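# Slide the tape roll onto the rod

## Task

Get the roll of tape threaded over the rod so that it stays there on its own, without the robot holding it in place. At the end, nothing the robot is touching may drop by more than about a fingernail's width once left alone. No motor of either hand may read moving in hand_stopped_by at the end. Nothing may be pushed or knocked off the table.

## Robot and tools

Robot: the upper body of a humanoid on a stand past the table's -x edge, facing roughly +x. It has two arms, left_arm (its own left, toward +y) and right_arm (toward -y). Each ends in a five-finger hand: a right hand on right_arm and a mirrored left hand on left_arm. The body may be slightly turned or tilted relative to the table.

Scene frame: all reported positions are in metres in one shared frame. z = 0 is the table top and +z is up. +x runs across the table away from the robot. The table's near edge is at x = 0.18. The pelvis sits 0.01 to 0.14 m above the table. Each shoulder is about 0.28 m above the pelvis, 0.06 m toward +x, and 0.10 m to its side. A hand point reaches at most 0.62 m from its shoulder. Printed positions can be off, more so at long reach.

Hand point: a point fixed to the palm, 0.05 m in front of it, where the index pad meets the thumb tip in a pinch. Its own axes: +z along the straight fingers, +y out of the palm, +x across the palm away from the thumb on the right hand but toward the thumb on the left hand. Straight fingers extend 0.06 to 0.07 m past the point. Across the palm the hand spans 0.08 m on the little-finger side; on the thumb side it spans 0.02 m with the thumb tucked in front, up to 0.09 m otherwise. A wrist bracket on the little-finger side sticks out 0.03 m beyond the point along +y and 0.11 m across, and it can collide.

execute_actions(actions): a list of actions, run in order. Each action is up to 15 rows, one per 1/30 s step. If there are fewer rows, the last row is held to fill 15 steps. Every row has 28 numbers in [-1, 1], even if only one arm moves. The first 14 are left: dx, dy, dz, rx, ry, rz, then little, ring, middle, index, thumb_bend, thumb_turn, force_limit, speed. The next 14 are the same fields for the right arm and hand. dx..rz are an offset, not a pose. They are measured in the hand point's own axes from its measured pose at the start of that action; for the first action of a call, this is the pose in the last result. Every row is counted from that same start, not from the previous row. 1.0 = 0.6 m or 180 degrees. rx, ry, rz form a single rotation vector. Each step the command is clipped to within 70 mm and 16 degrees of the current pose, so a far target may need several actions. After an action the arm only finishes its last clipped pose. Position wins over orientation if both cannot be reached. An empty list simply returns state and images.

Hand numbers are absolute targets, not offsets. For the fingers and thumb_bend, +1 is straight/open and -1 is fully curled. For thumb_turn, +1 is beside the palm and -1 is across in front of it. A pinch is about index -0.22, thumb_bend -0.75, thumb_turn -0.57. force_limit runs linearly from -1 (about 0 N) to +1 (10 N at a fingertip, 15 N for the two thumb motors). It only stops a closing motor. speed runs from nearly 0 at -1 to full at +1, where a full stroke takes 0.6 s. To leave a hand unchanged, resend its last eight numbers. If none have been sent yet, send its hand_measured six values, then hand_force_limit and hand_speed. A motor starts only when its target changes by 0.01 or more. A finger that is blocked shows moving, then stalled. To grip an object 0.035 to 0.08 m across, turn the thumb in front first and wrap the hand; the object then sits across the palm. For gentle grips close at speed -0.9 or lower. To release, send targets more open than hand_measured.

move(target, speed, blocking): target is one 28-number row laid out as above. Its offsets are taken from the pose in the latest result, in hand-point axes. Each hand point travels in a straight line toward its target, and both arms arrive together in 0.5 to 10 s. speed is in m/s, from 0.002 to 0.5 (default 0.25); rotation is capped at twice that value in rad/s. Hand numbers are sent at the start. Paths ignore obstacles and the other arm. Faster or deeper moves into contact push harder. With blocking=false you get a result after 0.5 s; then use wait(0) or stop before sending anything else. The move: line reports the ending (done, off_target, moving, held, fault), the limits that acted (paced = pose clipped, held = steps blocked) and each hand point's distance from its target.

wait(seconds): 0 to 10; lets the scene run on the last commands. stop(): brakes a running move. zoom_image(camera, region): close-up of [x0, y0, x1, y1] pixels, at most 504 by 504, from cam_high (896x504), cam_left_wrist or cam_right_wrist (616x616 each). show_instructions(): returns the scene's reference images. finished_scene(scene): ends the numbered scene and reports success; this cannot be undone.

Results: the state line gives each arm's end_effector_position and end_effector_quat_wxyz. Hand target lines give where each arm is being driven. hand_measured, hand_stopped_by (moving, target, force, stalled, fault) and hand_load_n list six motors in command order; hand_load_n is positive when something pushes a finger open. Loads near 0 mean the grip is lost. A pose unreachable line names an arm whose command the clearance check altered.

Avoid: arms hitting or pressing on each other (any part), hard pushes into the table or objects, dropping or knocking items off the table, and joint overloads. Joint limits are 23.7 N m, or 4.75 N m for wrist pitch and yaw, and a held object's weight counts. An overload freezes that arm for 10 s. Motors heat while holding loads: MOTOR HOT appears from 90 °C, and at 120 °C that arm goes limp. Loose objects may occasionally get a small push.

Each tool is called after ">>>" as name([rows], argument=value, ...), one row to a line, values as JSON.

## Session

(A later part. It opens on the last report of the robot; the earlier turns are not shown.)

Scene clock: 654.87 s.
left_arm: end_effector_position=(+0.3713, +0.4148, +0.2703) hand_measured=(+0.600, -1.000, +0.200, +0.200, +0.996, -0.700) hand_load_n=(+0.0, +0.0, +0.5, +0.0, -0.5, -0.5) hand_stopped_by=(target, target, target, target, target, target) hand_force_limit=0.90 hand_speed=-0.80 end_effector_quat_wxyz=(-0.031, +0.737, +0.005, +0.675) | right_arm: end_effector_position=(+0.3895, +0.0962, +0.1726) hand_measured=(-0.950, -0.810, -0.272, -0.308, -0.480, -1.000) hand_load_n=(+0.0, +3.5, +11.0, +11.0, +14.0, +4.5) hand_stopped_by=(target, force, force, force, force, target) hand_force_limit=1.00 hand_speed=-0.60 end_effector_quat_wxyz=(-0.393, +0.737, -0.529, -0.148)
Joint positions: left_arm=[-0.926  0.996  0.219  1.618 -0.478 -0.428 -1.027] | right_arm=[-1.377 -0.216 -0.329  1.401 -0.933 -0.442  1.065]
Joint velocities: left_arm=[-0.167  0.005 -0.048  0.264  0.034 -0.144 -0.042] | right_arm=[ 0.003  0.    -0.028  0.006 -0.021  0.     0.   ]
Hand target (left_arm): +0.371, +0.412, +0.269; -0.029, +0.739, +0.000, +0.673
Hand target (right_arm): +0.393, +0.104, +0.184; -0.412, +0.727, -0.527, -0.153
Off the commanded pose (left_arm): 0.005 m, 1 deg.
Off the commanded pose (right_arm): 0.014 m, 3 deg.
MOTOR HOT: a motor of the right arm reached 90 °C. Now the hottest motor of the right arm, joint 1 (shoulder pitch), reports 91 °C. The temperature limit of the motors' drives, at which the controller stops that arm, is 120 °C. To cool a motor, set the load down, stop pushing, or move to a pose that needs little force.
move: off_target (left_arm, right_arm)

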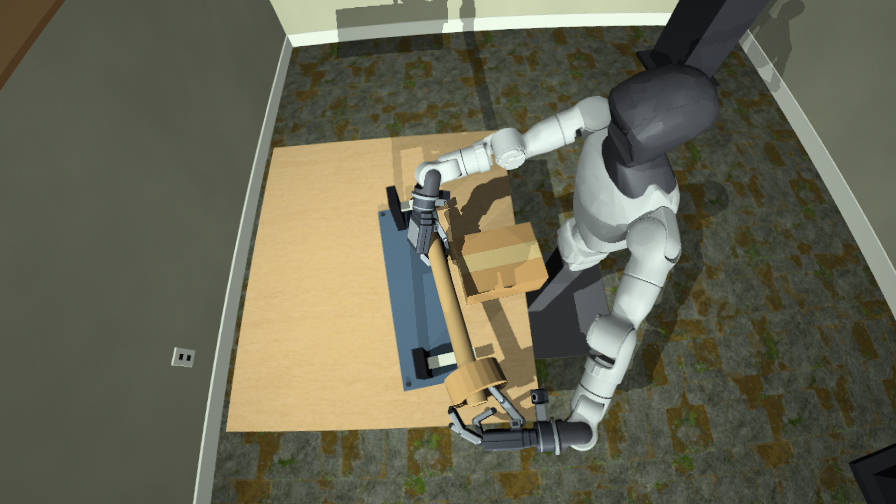

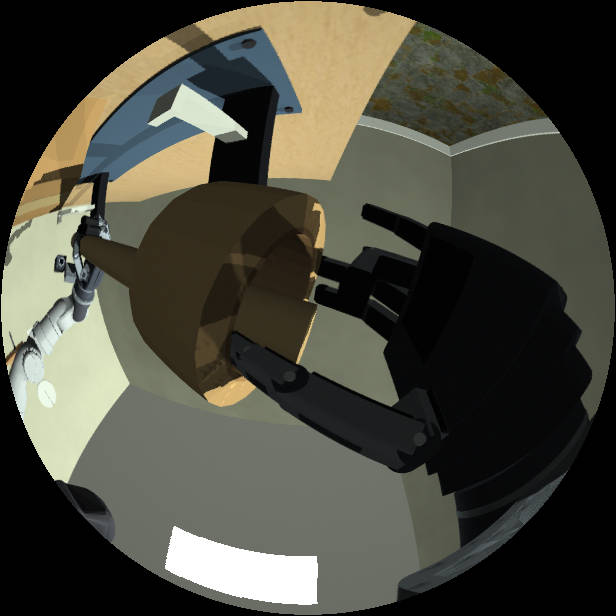

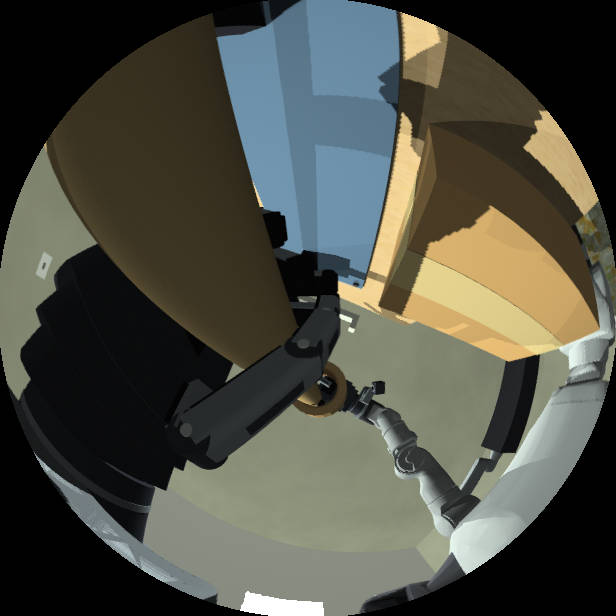

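>>> move(target=[-0.012,-0.025,-0.012,0,0,0,0.6,-1,0.0,0.2,1,-0.7,0.9,-0.8,-0.01,-0.01,0,0,0,0,-0.95,-0.95,-0.95,-0.95,-0.95,-1,1,-0.6], speed=0.02)

>>> zoom_image(camera="cam_high", region=[380,280,560,440])

Scene clock: 660.80 s.
left_arm: end_effector_position=(+0.3641, +0.4246, +0.2661) hand_measured=(+0.600, -1.000, +0.002, +0.200, +0.998, -0.700) hand_load_n=(+0.0, +0.0, +4.0, +0.0, +1.5, +0.0) hand_stopped_by=(target, target, target, target, target, target) hand_force_limit=0.90 hand_speed=-0.80 end_effector_quat_wxyz=(-0.039, +0.743, +0.012, +0.668) | right_arm: end_effector_position=(+0.3861, +0.0998, +0.1706) hand_measured=(-0.950, -0.810, -0.272, -0.308, -0.480, -1.000) hand_load_n=(+0.0, +3.0, +11.0, +11.0, +14.0, +5.0) hand_stopped_by=(target, force, force, force, force, target) hand_force_limit=1.00 hand_speed=-0.60 end_effector_quat_wxyz=(-0.379, +0.747, -0.527, -0.145)
Joint positions: left_arm=[-0.786  0.999  0.279  1.417 -0.487 -0.318 -0.977] | right_arm=[-1.394 -0.197 -0.339  1.402 -0.975 -0.421  1.073]
Joint velocities: left_arm=[ 0.    -0.005  0.002 -0.017  0.017  0.001  0.   ] | right_arm=[-0.011  0.018 -0.028 -0.002 -0.006  0.     0.002]
Hand target (left_arm): +0.362, +0.430, +0.266; -0.046, +0.744, +0.019, +0.667
Hand target (right_arm): +0.392, +0.101, +0.179; -0.394, +0.736, -0.531, -0.145
Off the commanded pose (left_arm): 0.006 m, 2 deg.
Off the commanded pose (right_arm): 0.011 m, 2 deg.
MOTOR HOT: still on. Now the hottest motor of the right arm, joint 1 (shoulder pitch), reports 92 °C; a drive's own limit is 120 °C.
move: off_target (left_arm, right_arm)

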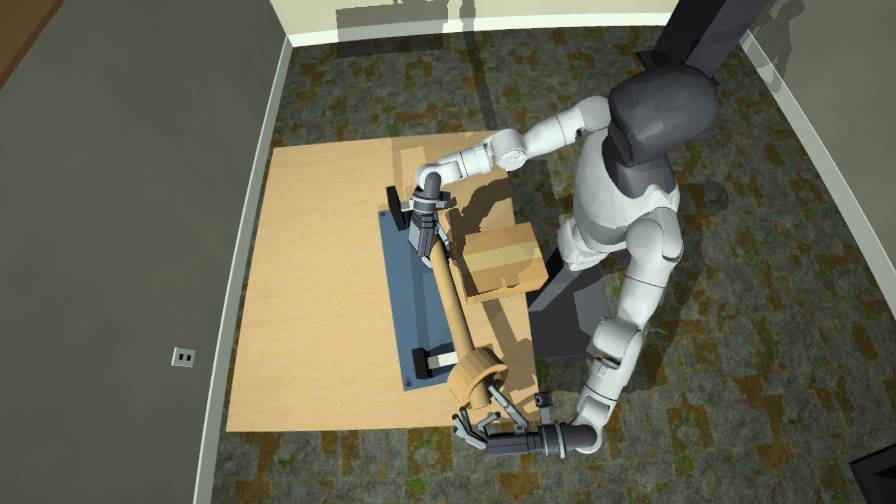

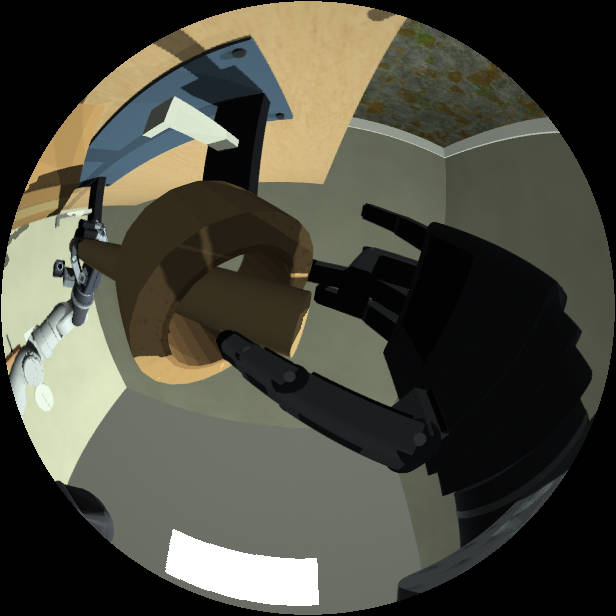

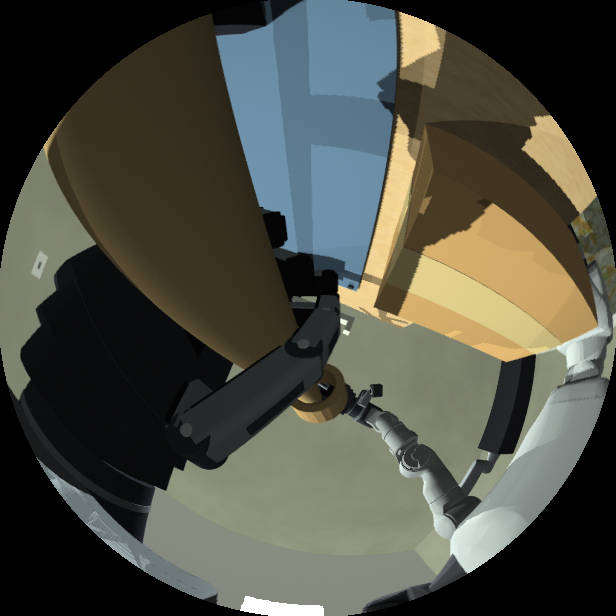

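Region (380, 280, 560, 440) of cam_high's 896x504 image, scaled by 2.800, with more detail than that image has.

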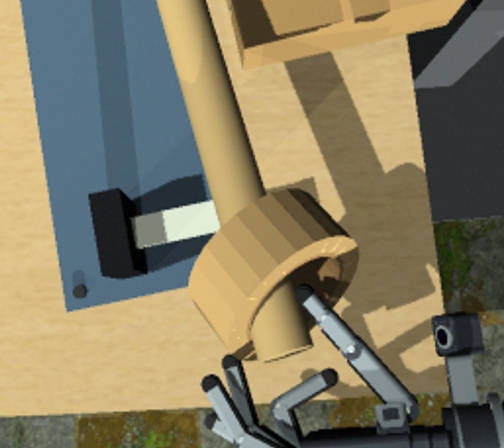

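The thumb is out of the ring. Releasing the pinch.

>>> move(target=[0,-0.025,-0.015,0,0,0,0.6,-1,0.5,0.5,1,-0.4,0.9,-0.8,-0.01,-0.01,0,0,0,0,-0.95,-0.95,-0.95,-0.95,-0.95,-1,1,-0.6], speed=0.02)

>>> zoom_image(camera="cam_high", region=[380,280,560,440])

Scene clock: 665.83 s.
left_arm: end_effector_position=(+0.3550, +0.4383, +0.2695) hand_measured=(+0.600, -1.000, +0.500, +0.500, +0.996, -0.400) hand_load_n=(+0.0, +0.0, +0.0, +0.0, +0.0, +0.0) hand_stopped_by=(target, target, target, target, target, target) hand_force_limit=0.90 hand_speed=-0.80 end_effector_quat_wxyz=(-0.050, +0.746, +0.025, +0.664) | right_arm: end_effector_position=(+0.3858, +0.0977, +0.1664) hand_measured=(-0.950, -0.810, -0.272, -0.308, -0.480, -1.000) hand_load_n=(+0.0, +2.0, +10.5, +11.5, +14.0, +6.5) hand_stopped_by=(target, force, force, force, force, target) hand_force_limit=1.00 hand_speed=-0.60 end_effector_quat_wxyz=(-0.363, +0.752, -0.533, -0.138)
Joint positions: left_arm=[-0.764  1.033  0.304  1.413 -0.486 -0.293 -0.979] | right_arm=[-1.405 -0.187 -0.37   1.405 -1.038 -0.393  1.079]
Joint velocities: left_arm=[ 0.     0.    -0.003  0.    -0.003  0.     0.   ] | right_arm=[-0.014  0.002 -0.023  0.002 -0.031  0.     0.   ]
Hand target (left_arm): +0.355, +0.439, +0.269; -0.050, +0.747, +0.024, +0.662
Hand target (right_arm): +0.389, +0.105, +0.176; -0.380, +0.746, -0.528, -0.142
Off the commanded pose (left_arm): 0.002 m, 2 deg.
Off the commanded pose (right_arm): 0.013 m, 2 deg.
MOTOR HOT: still on. Now the hottest motor of the right arm, joint 1 (shoulder pitch), reports 93 °C; a drive's own limit is 120 °C.
move: off_target (right_arm)

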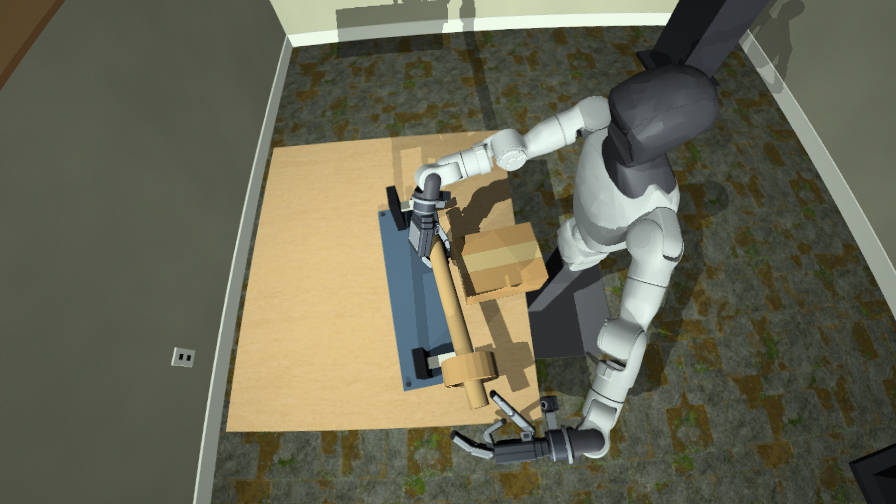

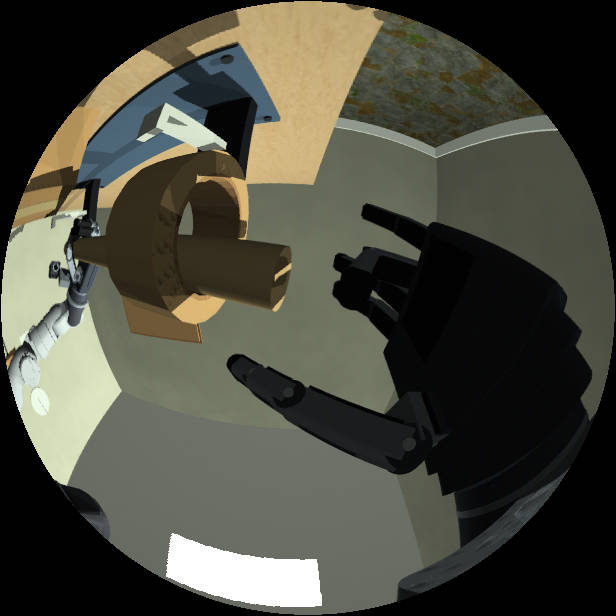

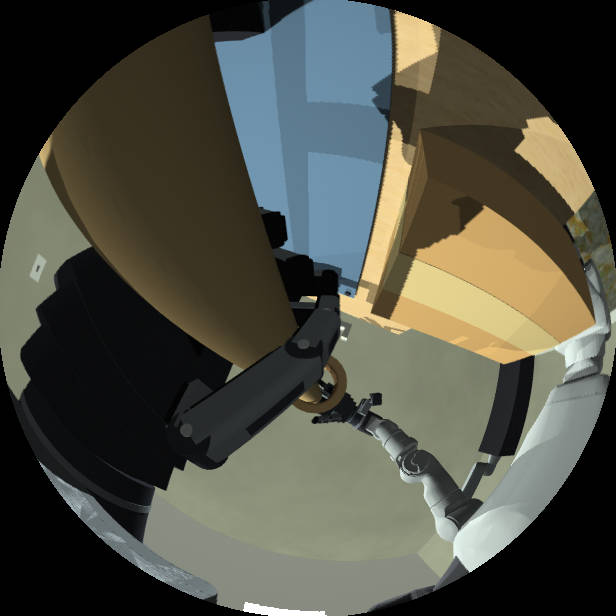

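Region (380, 280, 560, 440) of cam_high's 896x504 image, scaled by 2.800, with more detail than that image has.

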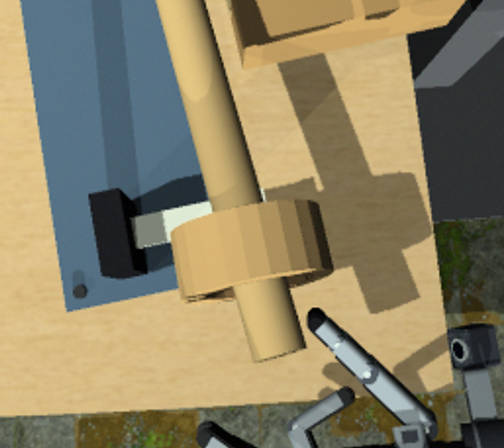

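>>> move(target=[0,-0.03,-0.08,0,0,0,0.6,-1,0.5,0.5,1,-0.4,0.9,-0.8,0.055,-0.037,-0.12,0.043,-0.1,0.02,-0.95,-0.95,-0.95,-0.95,-0.95,-1,1,-0.6], speed=0.06)

Scene clock: 675.43 s.
left_arm: end_effector_position=(+0.3084, +0.4519, +0.2776) hand_measured=(+0.600, -1.000, +0.500, +0.500, +0.996, -0.400) hand_load_n=(+0.0, +0.0, +0.0, +0.0, +0.0, +0.0) hand_stopped_by=(target, target, target, target, target, target) hand_force_limit=0.90 hand_speed=-0.80 end_effector_quat_wxyz=(-0.050, +0.744, +0.023, +0.666) | right_arm: end_effector_position=(+0.4022, +0.0241, +0.2010) hand_measured=(-0.950, -0.810, -0.272, -0.308, -0.480, -1.000) hand_load_n=(+0.0, +3.0, +10.5, +10.5, +14.0, +5.0) hand_stopped_by=(target, force, force, force, force, target) hand_force_limit=1.00 hand_speed=-0.60 end_effector_quat_wxyz=(-0.486, +0.670, -0.533, -0.175)
Joint positions: left_arm=[-0.81   1.154  0.332  1.71  -0.508 -0.449 -1.199] | right_arm=[-1.252 -0.413 -0.808  1.396 -1.042 -0.703  1.222]
Joint velocities: left_arm=[ 0.006  0.     0.     0.011 -0.008  0.     0.   ] | right_arm=[ 0.006 -0.003 -0.025 -0.005 -0.005  0.     0.   ]
Hand target (left_arm): +0.307, +0.452, +0.278; -0.050, +0.743, +0.023, +0.667
Hand target (right_arm): +0.406, +0.026, +0.208; -0.496, +0.668, -0.528, -0.171
Off the commanded pose (left_arm): 0.003 m, 0 deg.
Off the commanded pose (right_arm): 0.008 m, 7 deg.
MOTOR HOT: still on. Now the hottest motor of the right arm, joint 1 (shoulder pitch), reports 95 °C; a drive's own limit is 120 °C.
move: off_target (right_arm)

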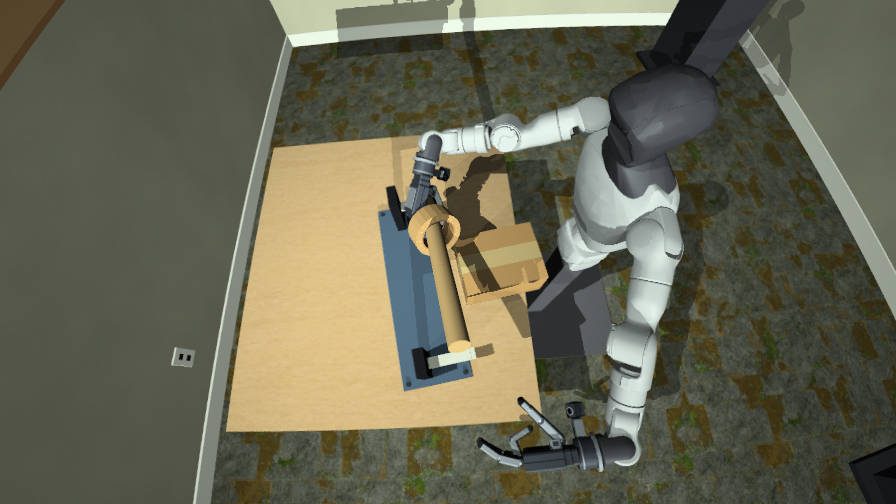

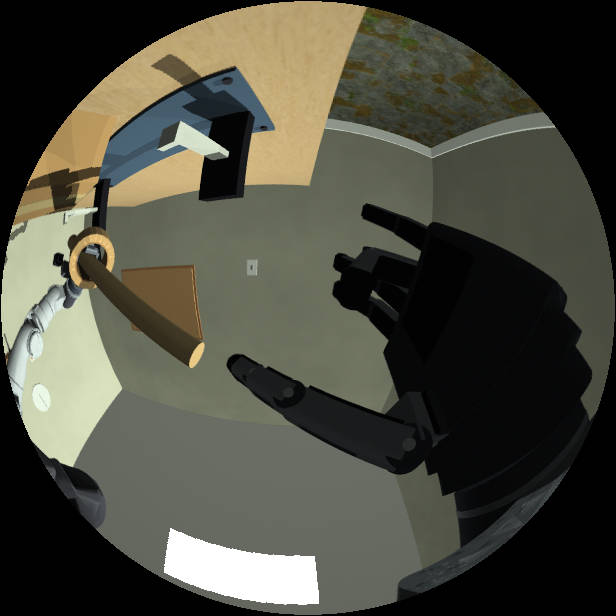

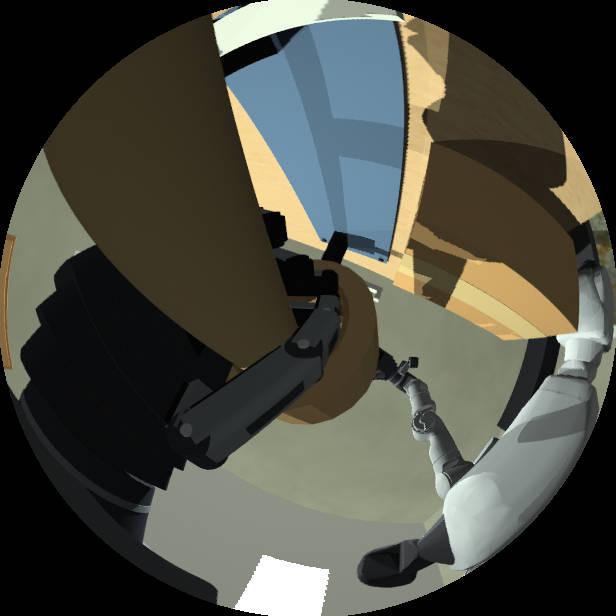

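>>> move(target=[0,0,0,0,0,0,0.6,-1,0.5,0.5,1,-0.4,0.9,-0.8,0.08,-0.002,0.052,-0.03,0.145,-0.075,-0.95,-0.95,-0.95,-0.95,-0.95,-1,1,-0.6], speed=0.08)

>>> zoom_image(camera="cam_high", region=[360,160,560,420])

Scene clock: 688.17 s.
left_arm: end_effector_position=(+0.3084, +0.4519, +0.2776) hand_measured=(+0.600, -1.000, +0.500, +0.500, +0.996, -0.400) hand_load_n=(+0.0, +0.0, +0.0, +0.0, +0.0, +0.0) hand_stopped_by=(target, target, target, target, target, target) hand_force_limit=0.90 hand_speed=-0.80 end_effector_quat_wxyz=(-0.050, +0.744, +0.023, +0.666) | right_arm: end_effector_position=(+0.4224, +0.0224, +0.1425) hand_measured=(-0.950, -0.810, -0.272, -0.308, -0.480, -1.000) hand_load_n=(+0.0, +3.0, +10.5, +10.5, +14.0, +5.0) hand_stopped_by=(target, force, force, force, force, target) hand_force_limit=1.00 hand_speed=-0.60 end_effector_quat_wxyz=(-0.323, +0.774, -0.544, -0.002)
Joint positions: left_arm=[-0.81   1.154  0.332  1.71  -0.508 -0.449 -1.199] | right_arm=[-1.265 -0.21  -0.553  1.08  -1.391 -0.423  1.155]
Joint velocities: left_arm=[ 0.003 -0.006 -0.003  0.    -0.017  0.     0.   ] | right_arm=[ 0.002  0.005 -0.005  0.017  0.     0.    -0.006]
Hand target (left_arm): +0.308, +0.452, +0.278; -0.050, +0.744, +0.023, +0.666
Hand target (right_arm): +0.427, +0.025, +0.148; -0.332, +0.773, -0.541, +0.003
Off the commanded pose (left_arm): 0.000 m, 0 deg.
Off the commanded pose (right_arm): 0.011 m, 3 deg.
MOTOR HOT: still on. Now the hottest motor of the right arm, joint 1 (shoulder pitch), reports 95 °C; a drive's own limit is 120 °C.
move: off_target (right_arm)

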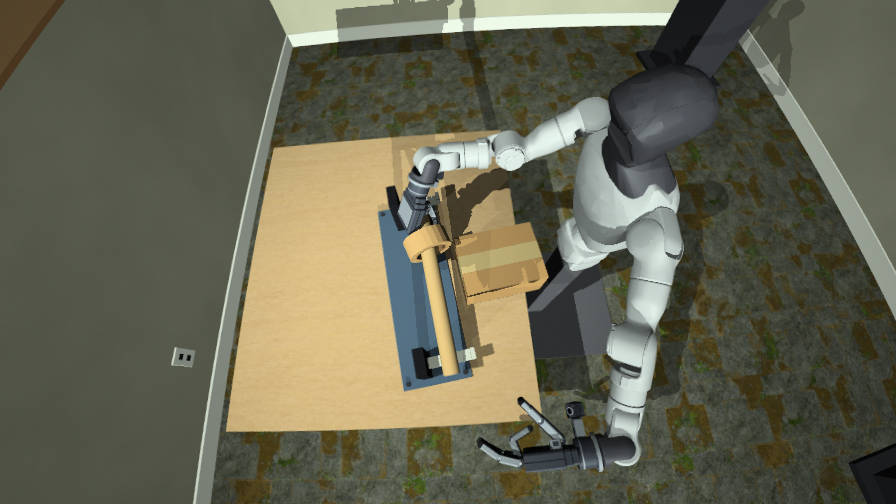

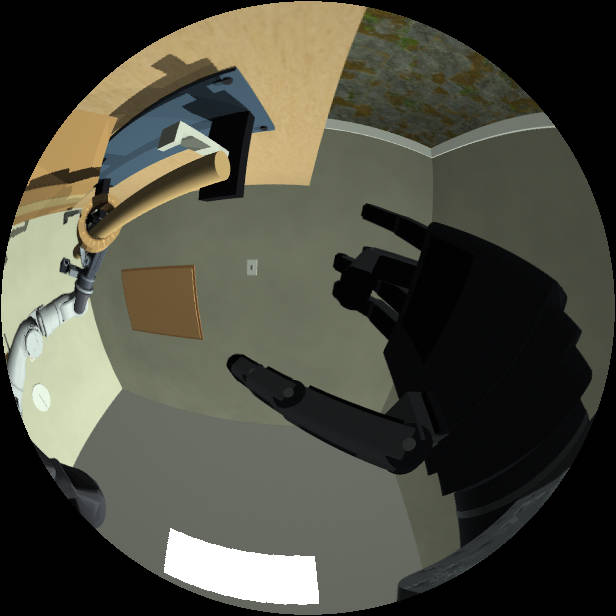

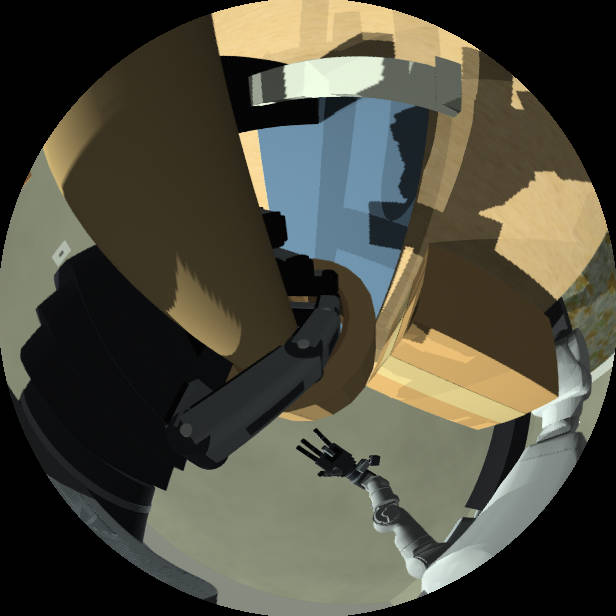

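Region (360, 160, 560, 420) of cam_high's 896x504 image, scaled by 1.938, with more detail than that image has; it fills the left 388 columns of this view, and the rest is white.

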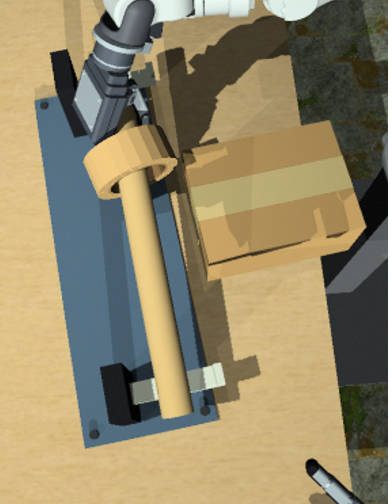

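>>> move(target=[0,0,0,0,0,0,0.6,-1,0.5,0.5,1,-0.4,0.9,-0.8,0.03,0.004,0.034,0.005,-0.01,0.005,-0.95,-0.95,-0.95,-0.95,-0.95,-1,1,-0.6], speed=0.04)

>>> zoom_image(camera="cam_high", region=[360,160,560,420])

Scene clock: 695.07 s.
left_arm: end_effector_position=(+0.3084, +0.4519, +0.2776) hand_measured=(+0.600, -1.000, +0.500, +0.500, +0.996, -0.400) hand_load_n=(+0.0, +0.0, +0.0, +0.0, +0.0, +0.0) hand_stopped_by=(target, target, target, target, target, target) hand_force_limit=0.90 hand_speed=-0.80 end_effector_quat_wxyz=(-0.050, +0.744, +0.023, +0.666) | right_arm: end_effector_position=(+0.4304, +0.0210, +0.1166) hand_measured=(-0.950, -0.810, -0.272, -0.308, -0.480, -1.000) hand_load_n=(+0.0, +3.5, +10.5, +10.5, +14.0, +4.5) hand_stopped_by=(target, force, force, force, force, target) hand_force_limit=1.00 hand_speed=-0.60 end_effector_quat_wxyz=(-0.346, +0.756, -0.556, +0.008)
Joint positions: left_arm=[-0.81   1.154  0.332  1.71  -0.508 -0.449 -1.199] | right_arm=[-1.312 -0.291 -0.54   1.399 -1.452 -0.47   0.851]
Joint velocities: left_arm=[-0.008  0.014  0.005 -0.002  0.005  0.     0.   ] | right_arm=[-0.014  0.002  0.006  0.005 -0.018 -0.001 -0.004]
Hand target (left_arm): +0.308, +0.452, +0.278; -0.050, +0.744, +0.023, +0.666
Hand target (right_arm): +0.435, +0.018, +0.120; -0.348, +0.756, -0.554, +0.017
Off the commanded pose (left_arm): 0.000 m, 0 deg.
Off the commanded pose (right_arm): 0.006 m, 3 deg.
MOTOR HOT: still on. Now the hottest motor of the right arm, joint 1 (shoulder pitch), reports 97 °C; a drive's own limit is 120 °C.
move: off_target (right_arm)

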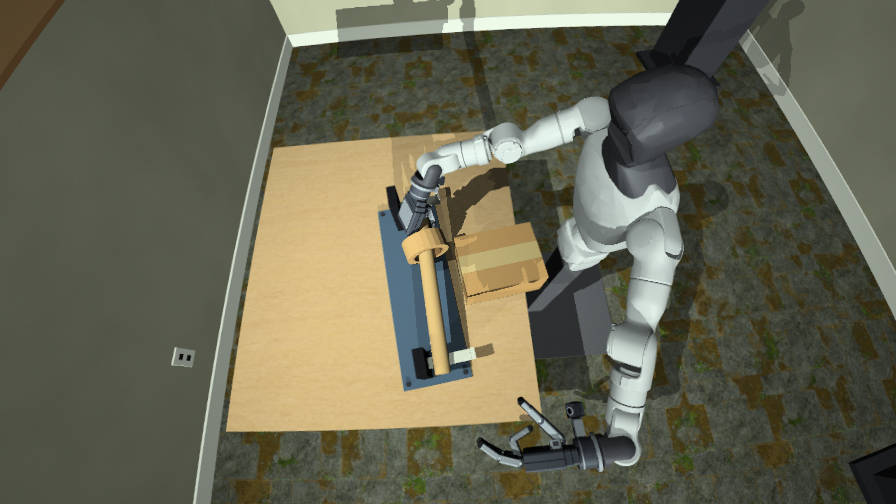

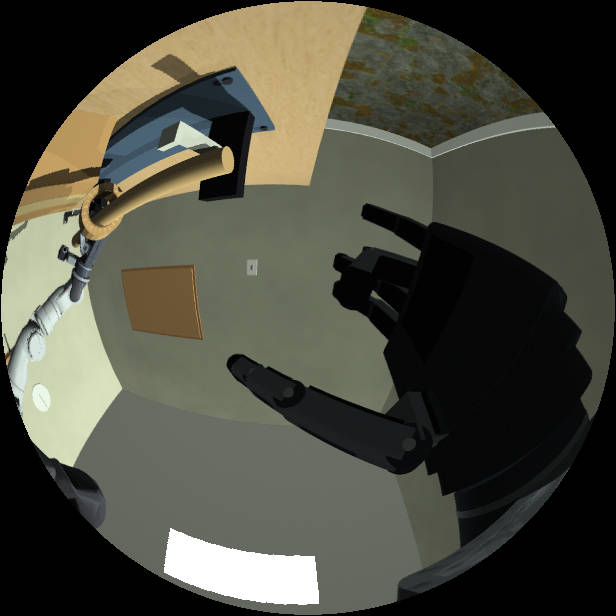

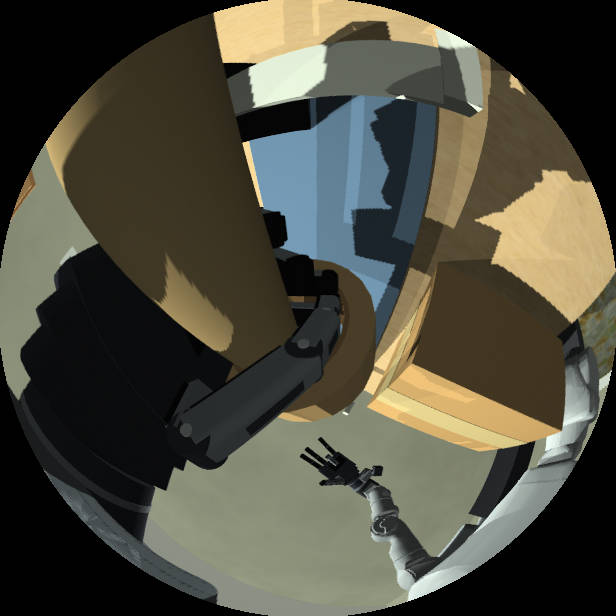

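Region (360, 160, 560, 420) of cam_high's 896x504 image, scaled by 1.938, with more detail than that image has; it fills the left 388 columns of this view, and the rest is white.

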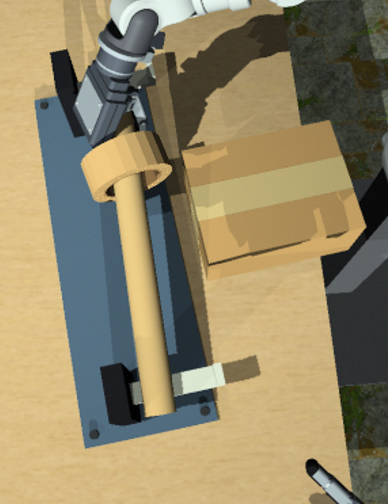

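>>> move(target=[0,0,0,0,0,0,0.6,-1,0.5,0.5,1,-0.4,0.9,-0.8,0.01,-0.008,0.015,-0.002,-0.02,-0.008,-0.95,-0.95,-0.95,-0.95,-0.95,-1,1,-0.6], speed=0.03)

>>> zoom_image(camera="cam_high", region=[360,160,560,420])

Scene clock: 701.40 s.
left_arm: end_effector_position=(+0.3084, +0.4519, +0.2776) hand_measured=(+0.600, -1.000, +0.500, +0.500, +0.996, -0.400) hand_load_n=(+0.0, +0.0, +0.0, +0.0, +0.0, +0.0) hand_stopped_by=(target, target, target, target, target, target) hand_force_limit=0.90 hand_speed=-0.80 end_effector_quat_wxyz=(-0.050, +0.744, +0.023, +0.666) | right_arm: end_effector_position=(+0.4369, +0.0233, +0.1091) hand_measured=(-0.950, -0.810, -0.272, -0.308, -0.480, -1.000) hand_load_n=(+0.0, +4.0, +10.5, +10.0, +14.0, +3.5) hand_stopped_by=(target, force, force, force, force, target) hand_force_limit=1.00 hand_speed=-0.60 end_effector_quat_wxyz=(-0.371, +0.747, -0.550, +0.026)
Joint positions: left_arm=[-0.81   1.154  0.332  1.71  -0.508 -0.449 -1.199] | right_arm=[-1.28  -0.286 -0.54   1.401 -1.471 -0.497  0.751]
Joint velocities: left_arm=[-0.011  0.006 -0.006  0.002  0.005  0.     0.   ] | right_arm=[ 0.005  0.003 -0.003  0.    -0.012  0.    -0.013]
Hand target (left_arm): +0.308, +0.452, +0.278; -0.050, +0.744, +0.023, +0.666
Hand target (right_arm): +0.440, +0.021, +0.110; -0.371, +0.748, -0.549, +0.033
Off the commanded pose (left_arm): 0.000 m, 0 deg.
Off the commanded pose (right_arm): 0.004 m, 5 deg.
MOTOR HOT: still on. Now the hottest motor of the right arm, joint 1 (shoulder pitch), reports 97 °C; a drive's own limit is 120 °C.
move: off_target (right_arm)

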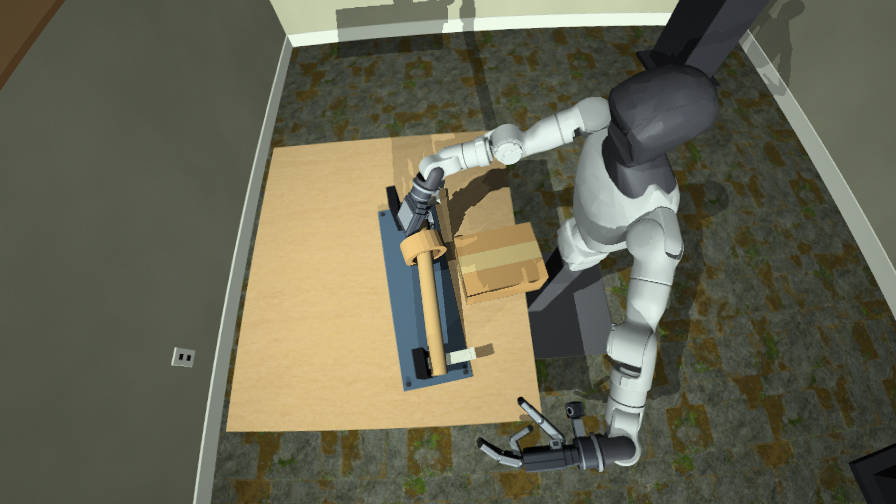

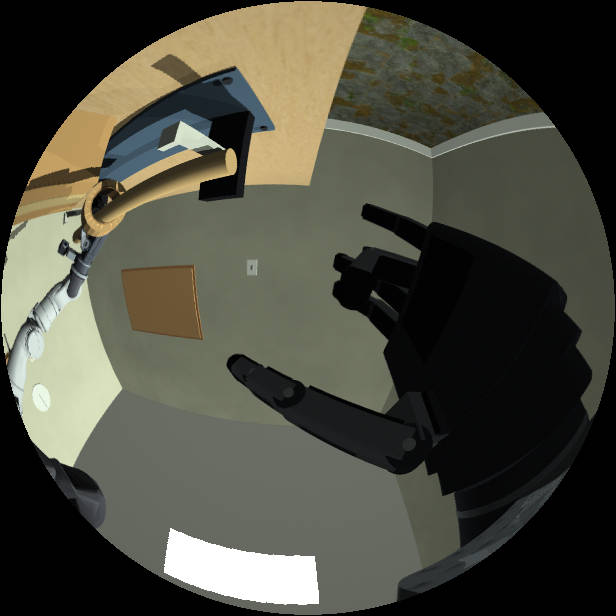

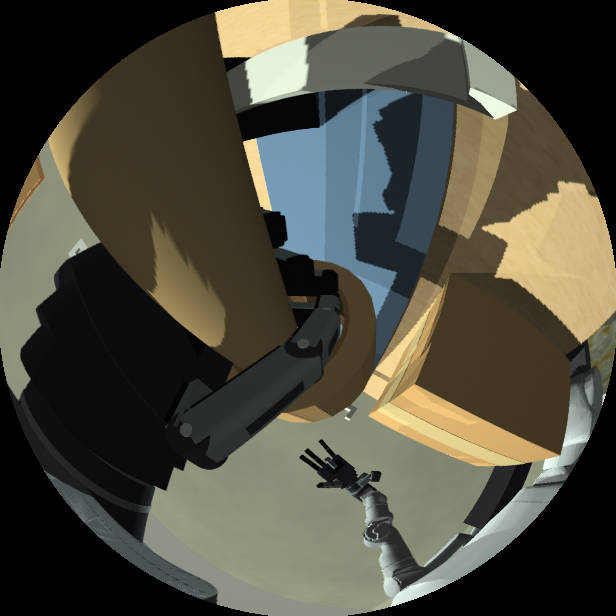

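Region (360, 160, 560, 420) of cam_high's 896x504 image, scaled by 1.938, with more detail than that image has; it fills the left 388 columns of this view, and the rest is white.

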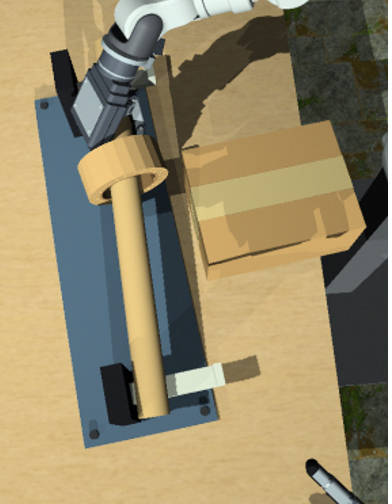

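>>> move(target=[0,0,0,0,0,0,0.6,-1,0.5,0.5,1,-0.4,0.9,-0.8,0,0,0,0,0,0,0.3,0.3,0.3,0.3,0.6,-1,1,-0.75])

>>> move(target=[0,0,0,0,0,0,0.6,-1,0.5,0.5,1,-0.4,0.9,-0.8,0.02,-0.01,-0.02,0,0,0,0.8,0.8,0.8,0.8,1,-1,1,-0.6], speed=0.03)

>>> zoom_image(camera="cam_high", region=[360,160,560,420])

Scene clock: 710.63 s.
left_arm: end_effector_position=(+0.3084, +0.4519, +0.2776) hand_measured=(+0.600, -1.000, +0.500, +0.500, +0.996, -0.400) hand_load_n=(+0.0, +0.0, +0.0, +0.0, +0.0, +0.0) hand_stopped_by=(target, target, target, target, target, target) hand_force_limit=0.90 hand_speed=-0.80 end_effector_quat_wxyz=(-0.050, +0.744, +0.023, +0.666) | right_arm: end_effector_position=(+0.4369, +0.0234, +0.1091) hand_measured=(+0.300, +0.300, +0.300, +0.300, +0.600, -1.000) hand_load_n=(+0.0, +0.0, +0.0, +0.0, +0.0, +0.0) hand_stopped_by=(target, target, target, target, target, target) hand_force_limit=1.00 hand_speed=-0.75 end_effector_quat_wxyz=(-0.372, +0.746, -0.551, +0.025)
Joint positions: left_arm=[-0.81   1.154  0.332  1.71  -0.508 -0.449 -1.199] | right_arm=[-1.279 -0.287 -0.541  1.402 -1.469 -0.496  0.751]
Joint velocities: left_arm=[ 0.002  0.     0.008 -0.002  0.002  0.     0.   ] | right_arm=[0.    0.003 0.002 0.002 0.003 0.    0.   ]
Hand target (left_arm): +0.308, +0.452, +0.278; -0.050, +0.744, +0.023, +0.666
Hand target (right_arm): +0.437, +0.023, +0.109; -0.371, +0.747, -0.550, +0.026
Off the commanded pose (left_arm): 0.000 m, 0 deg.
Off the commanded pose (right_arm): 0.000 m, 0 deg.
MOTOR HOT: still on. Now the hottest motor of the right arm, joint 1 (shoulder pitch), reports 95 °C; a drive's own limit is 120 °C.
move: done

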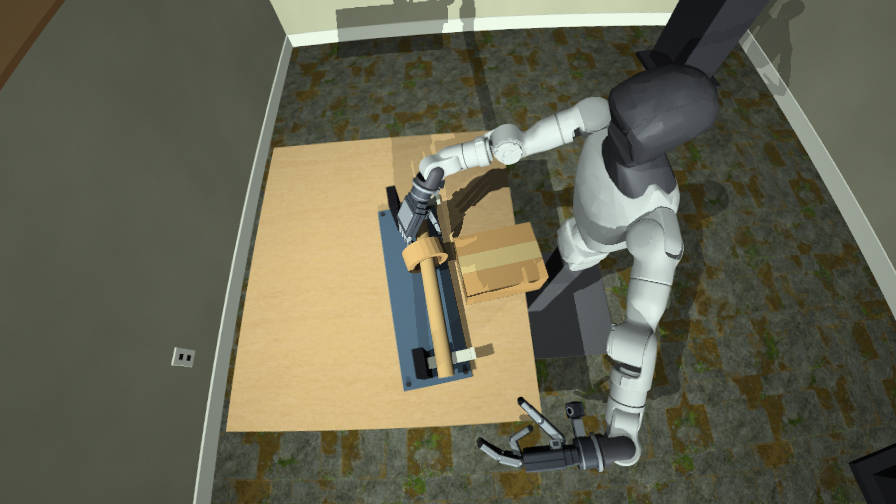

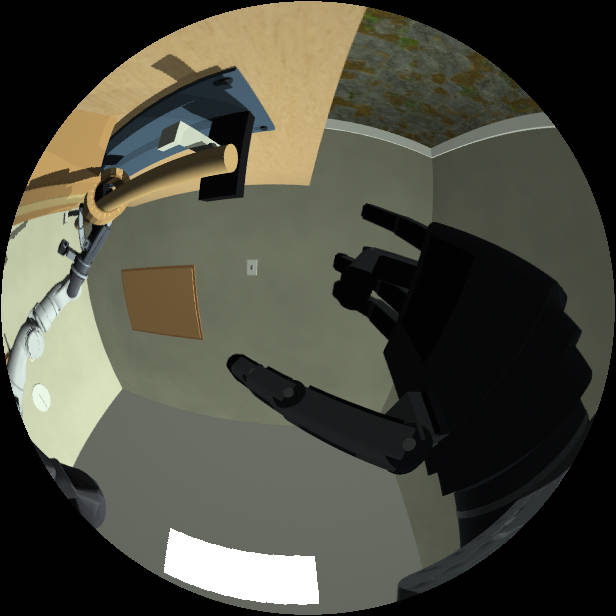

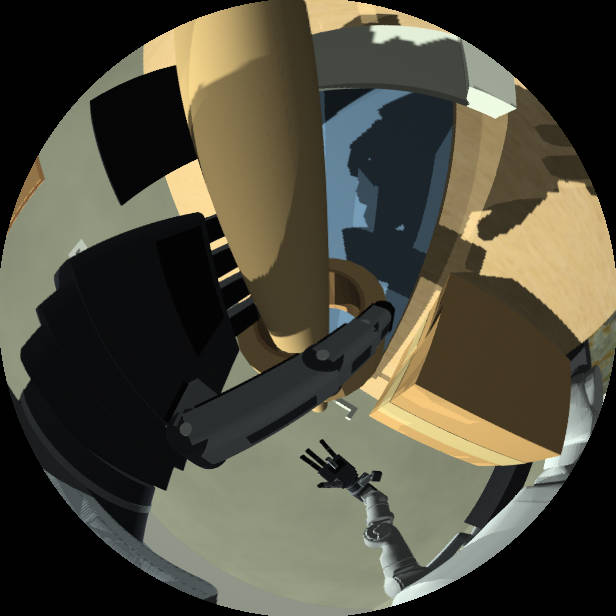

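Scene clock: 711.87 s.
left_arm: end_effector_position=(+0.3084, +0.4519, +0.2776) hand_measured=(+0.600, -1.000, +0.500, +0.500, +0.996, -0.400) hand_load_n=(+0.0, +0.0, +0.0, +0.0, +0.0, +0.0) hand_stopped_by=(target, target, target, target, target, target) hand_force_limit=0.90 hand_speed=-0.80 end_effector_quat_wxyz=(-0.050, +0.744, +0.023, +0.666) | right_arm: end_effector_position=(+0.4396, +0.0065, +0.1152) hand_measured=(+0.800, +0.800, +0.800, +0.800, +1.000, -1.000) hand_load_n=(+0.0, +0.0, +0.0, -0.5, +0.0, +0.0) hand_stopped_by=(target, target, target, target, target, target) hand_force_limit=1.00 hand_speed=-0.60 end_effector_quat_wxyz=(-0.369, +0.747, -0.552, +0.028)
Joint positions: left_arm=[-0.81   1.154  0.332  1.71  -0.508 -0.449 -1.199] | right_arm=[-1.281 -0.335 -0.557  1.403 -1.469 -0.531  0.784]
Joint velocities: left_arm=[-0.008  0.009  0.02  -0.003 -0.002  0.     0.   ] | right_arm=[-0.009 -0.008 -0.003 -0.008  0.017  0.     0.   ]
Hand target (left_arm): +0.308, +0.452, +0.278; -0.050, +0.744, +0.023, +0.666
Hand target (right_arm): +0.441, +0.008, +0.117; -0.372, +0.746, -0.551, +0.028
Off the commanded pose (left_arm): 0.000 m, 0 deg.
Off the commanded pose (right_arm): 0.003 m, 1 deg.
MOTOR HOT: still on. Now the hottest motor of the right arm, joint 1 (shoulder pitch), reports 95 °C; a drive's own limit is 120 °C.
move: done

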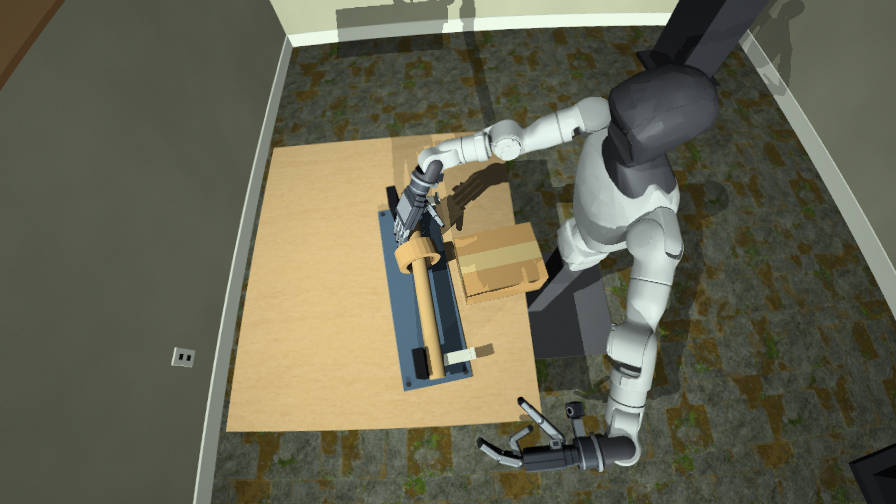

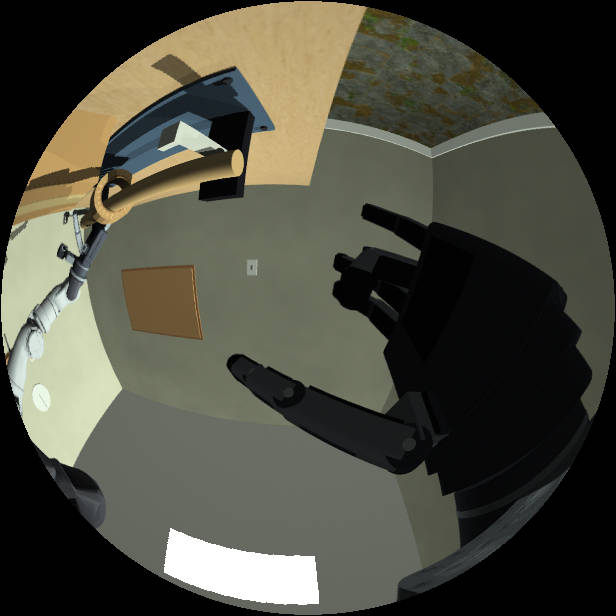

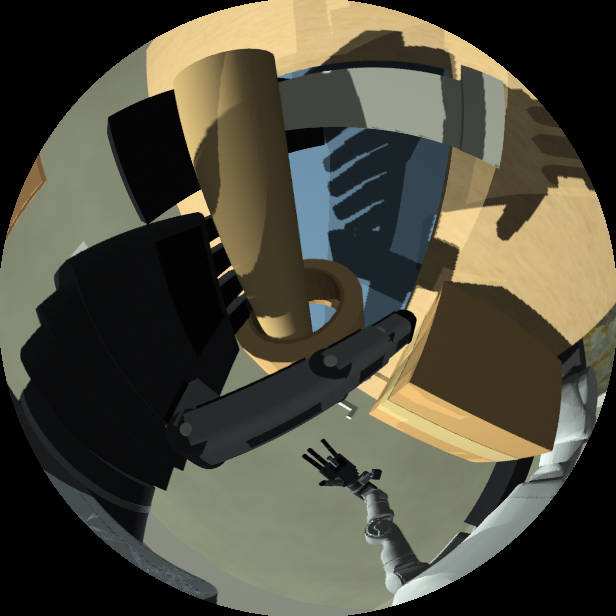

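Region (360, 160, 560, 420) of cam_high's 896x504 image, scaled by 1.938, with more detail than that image has; it fills the left 388 columns of this view, and the rest is white.

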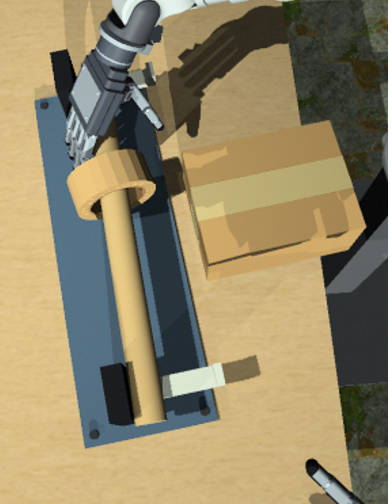

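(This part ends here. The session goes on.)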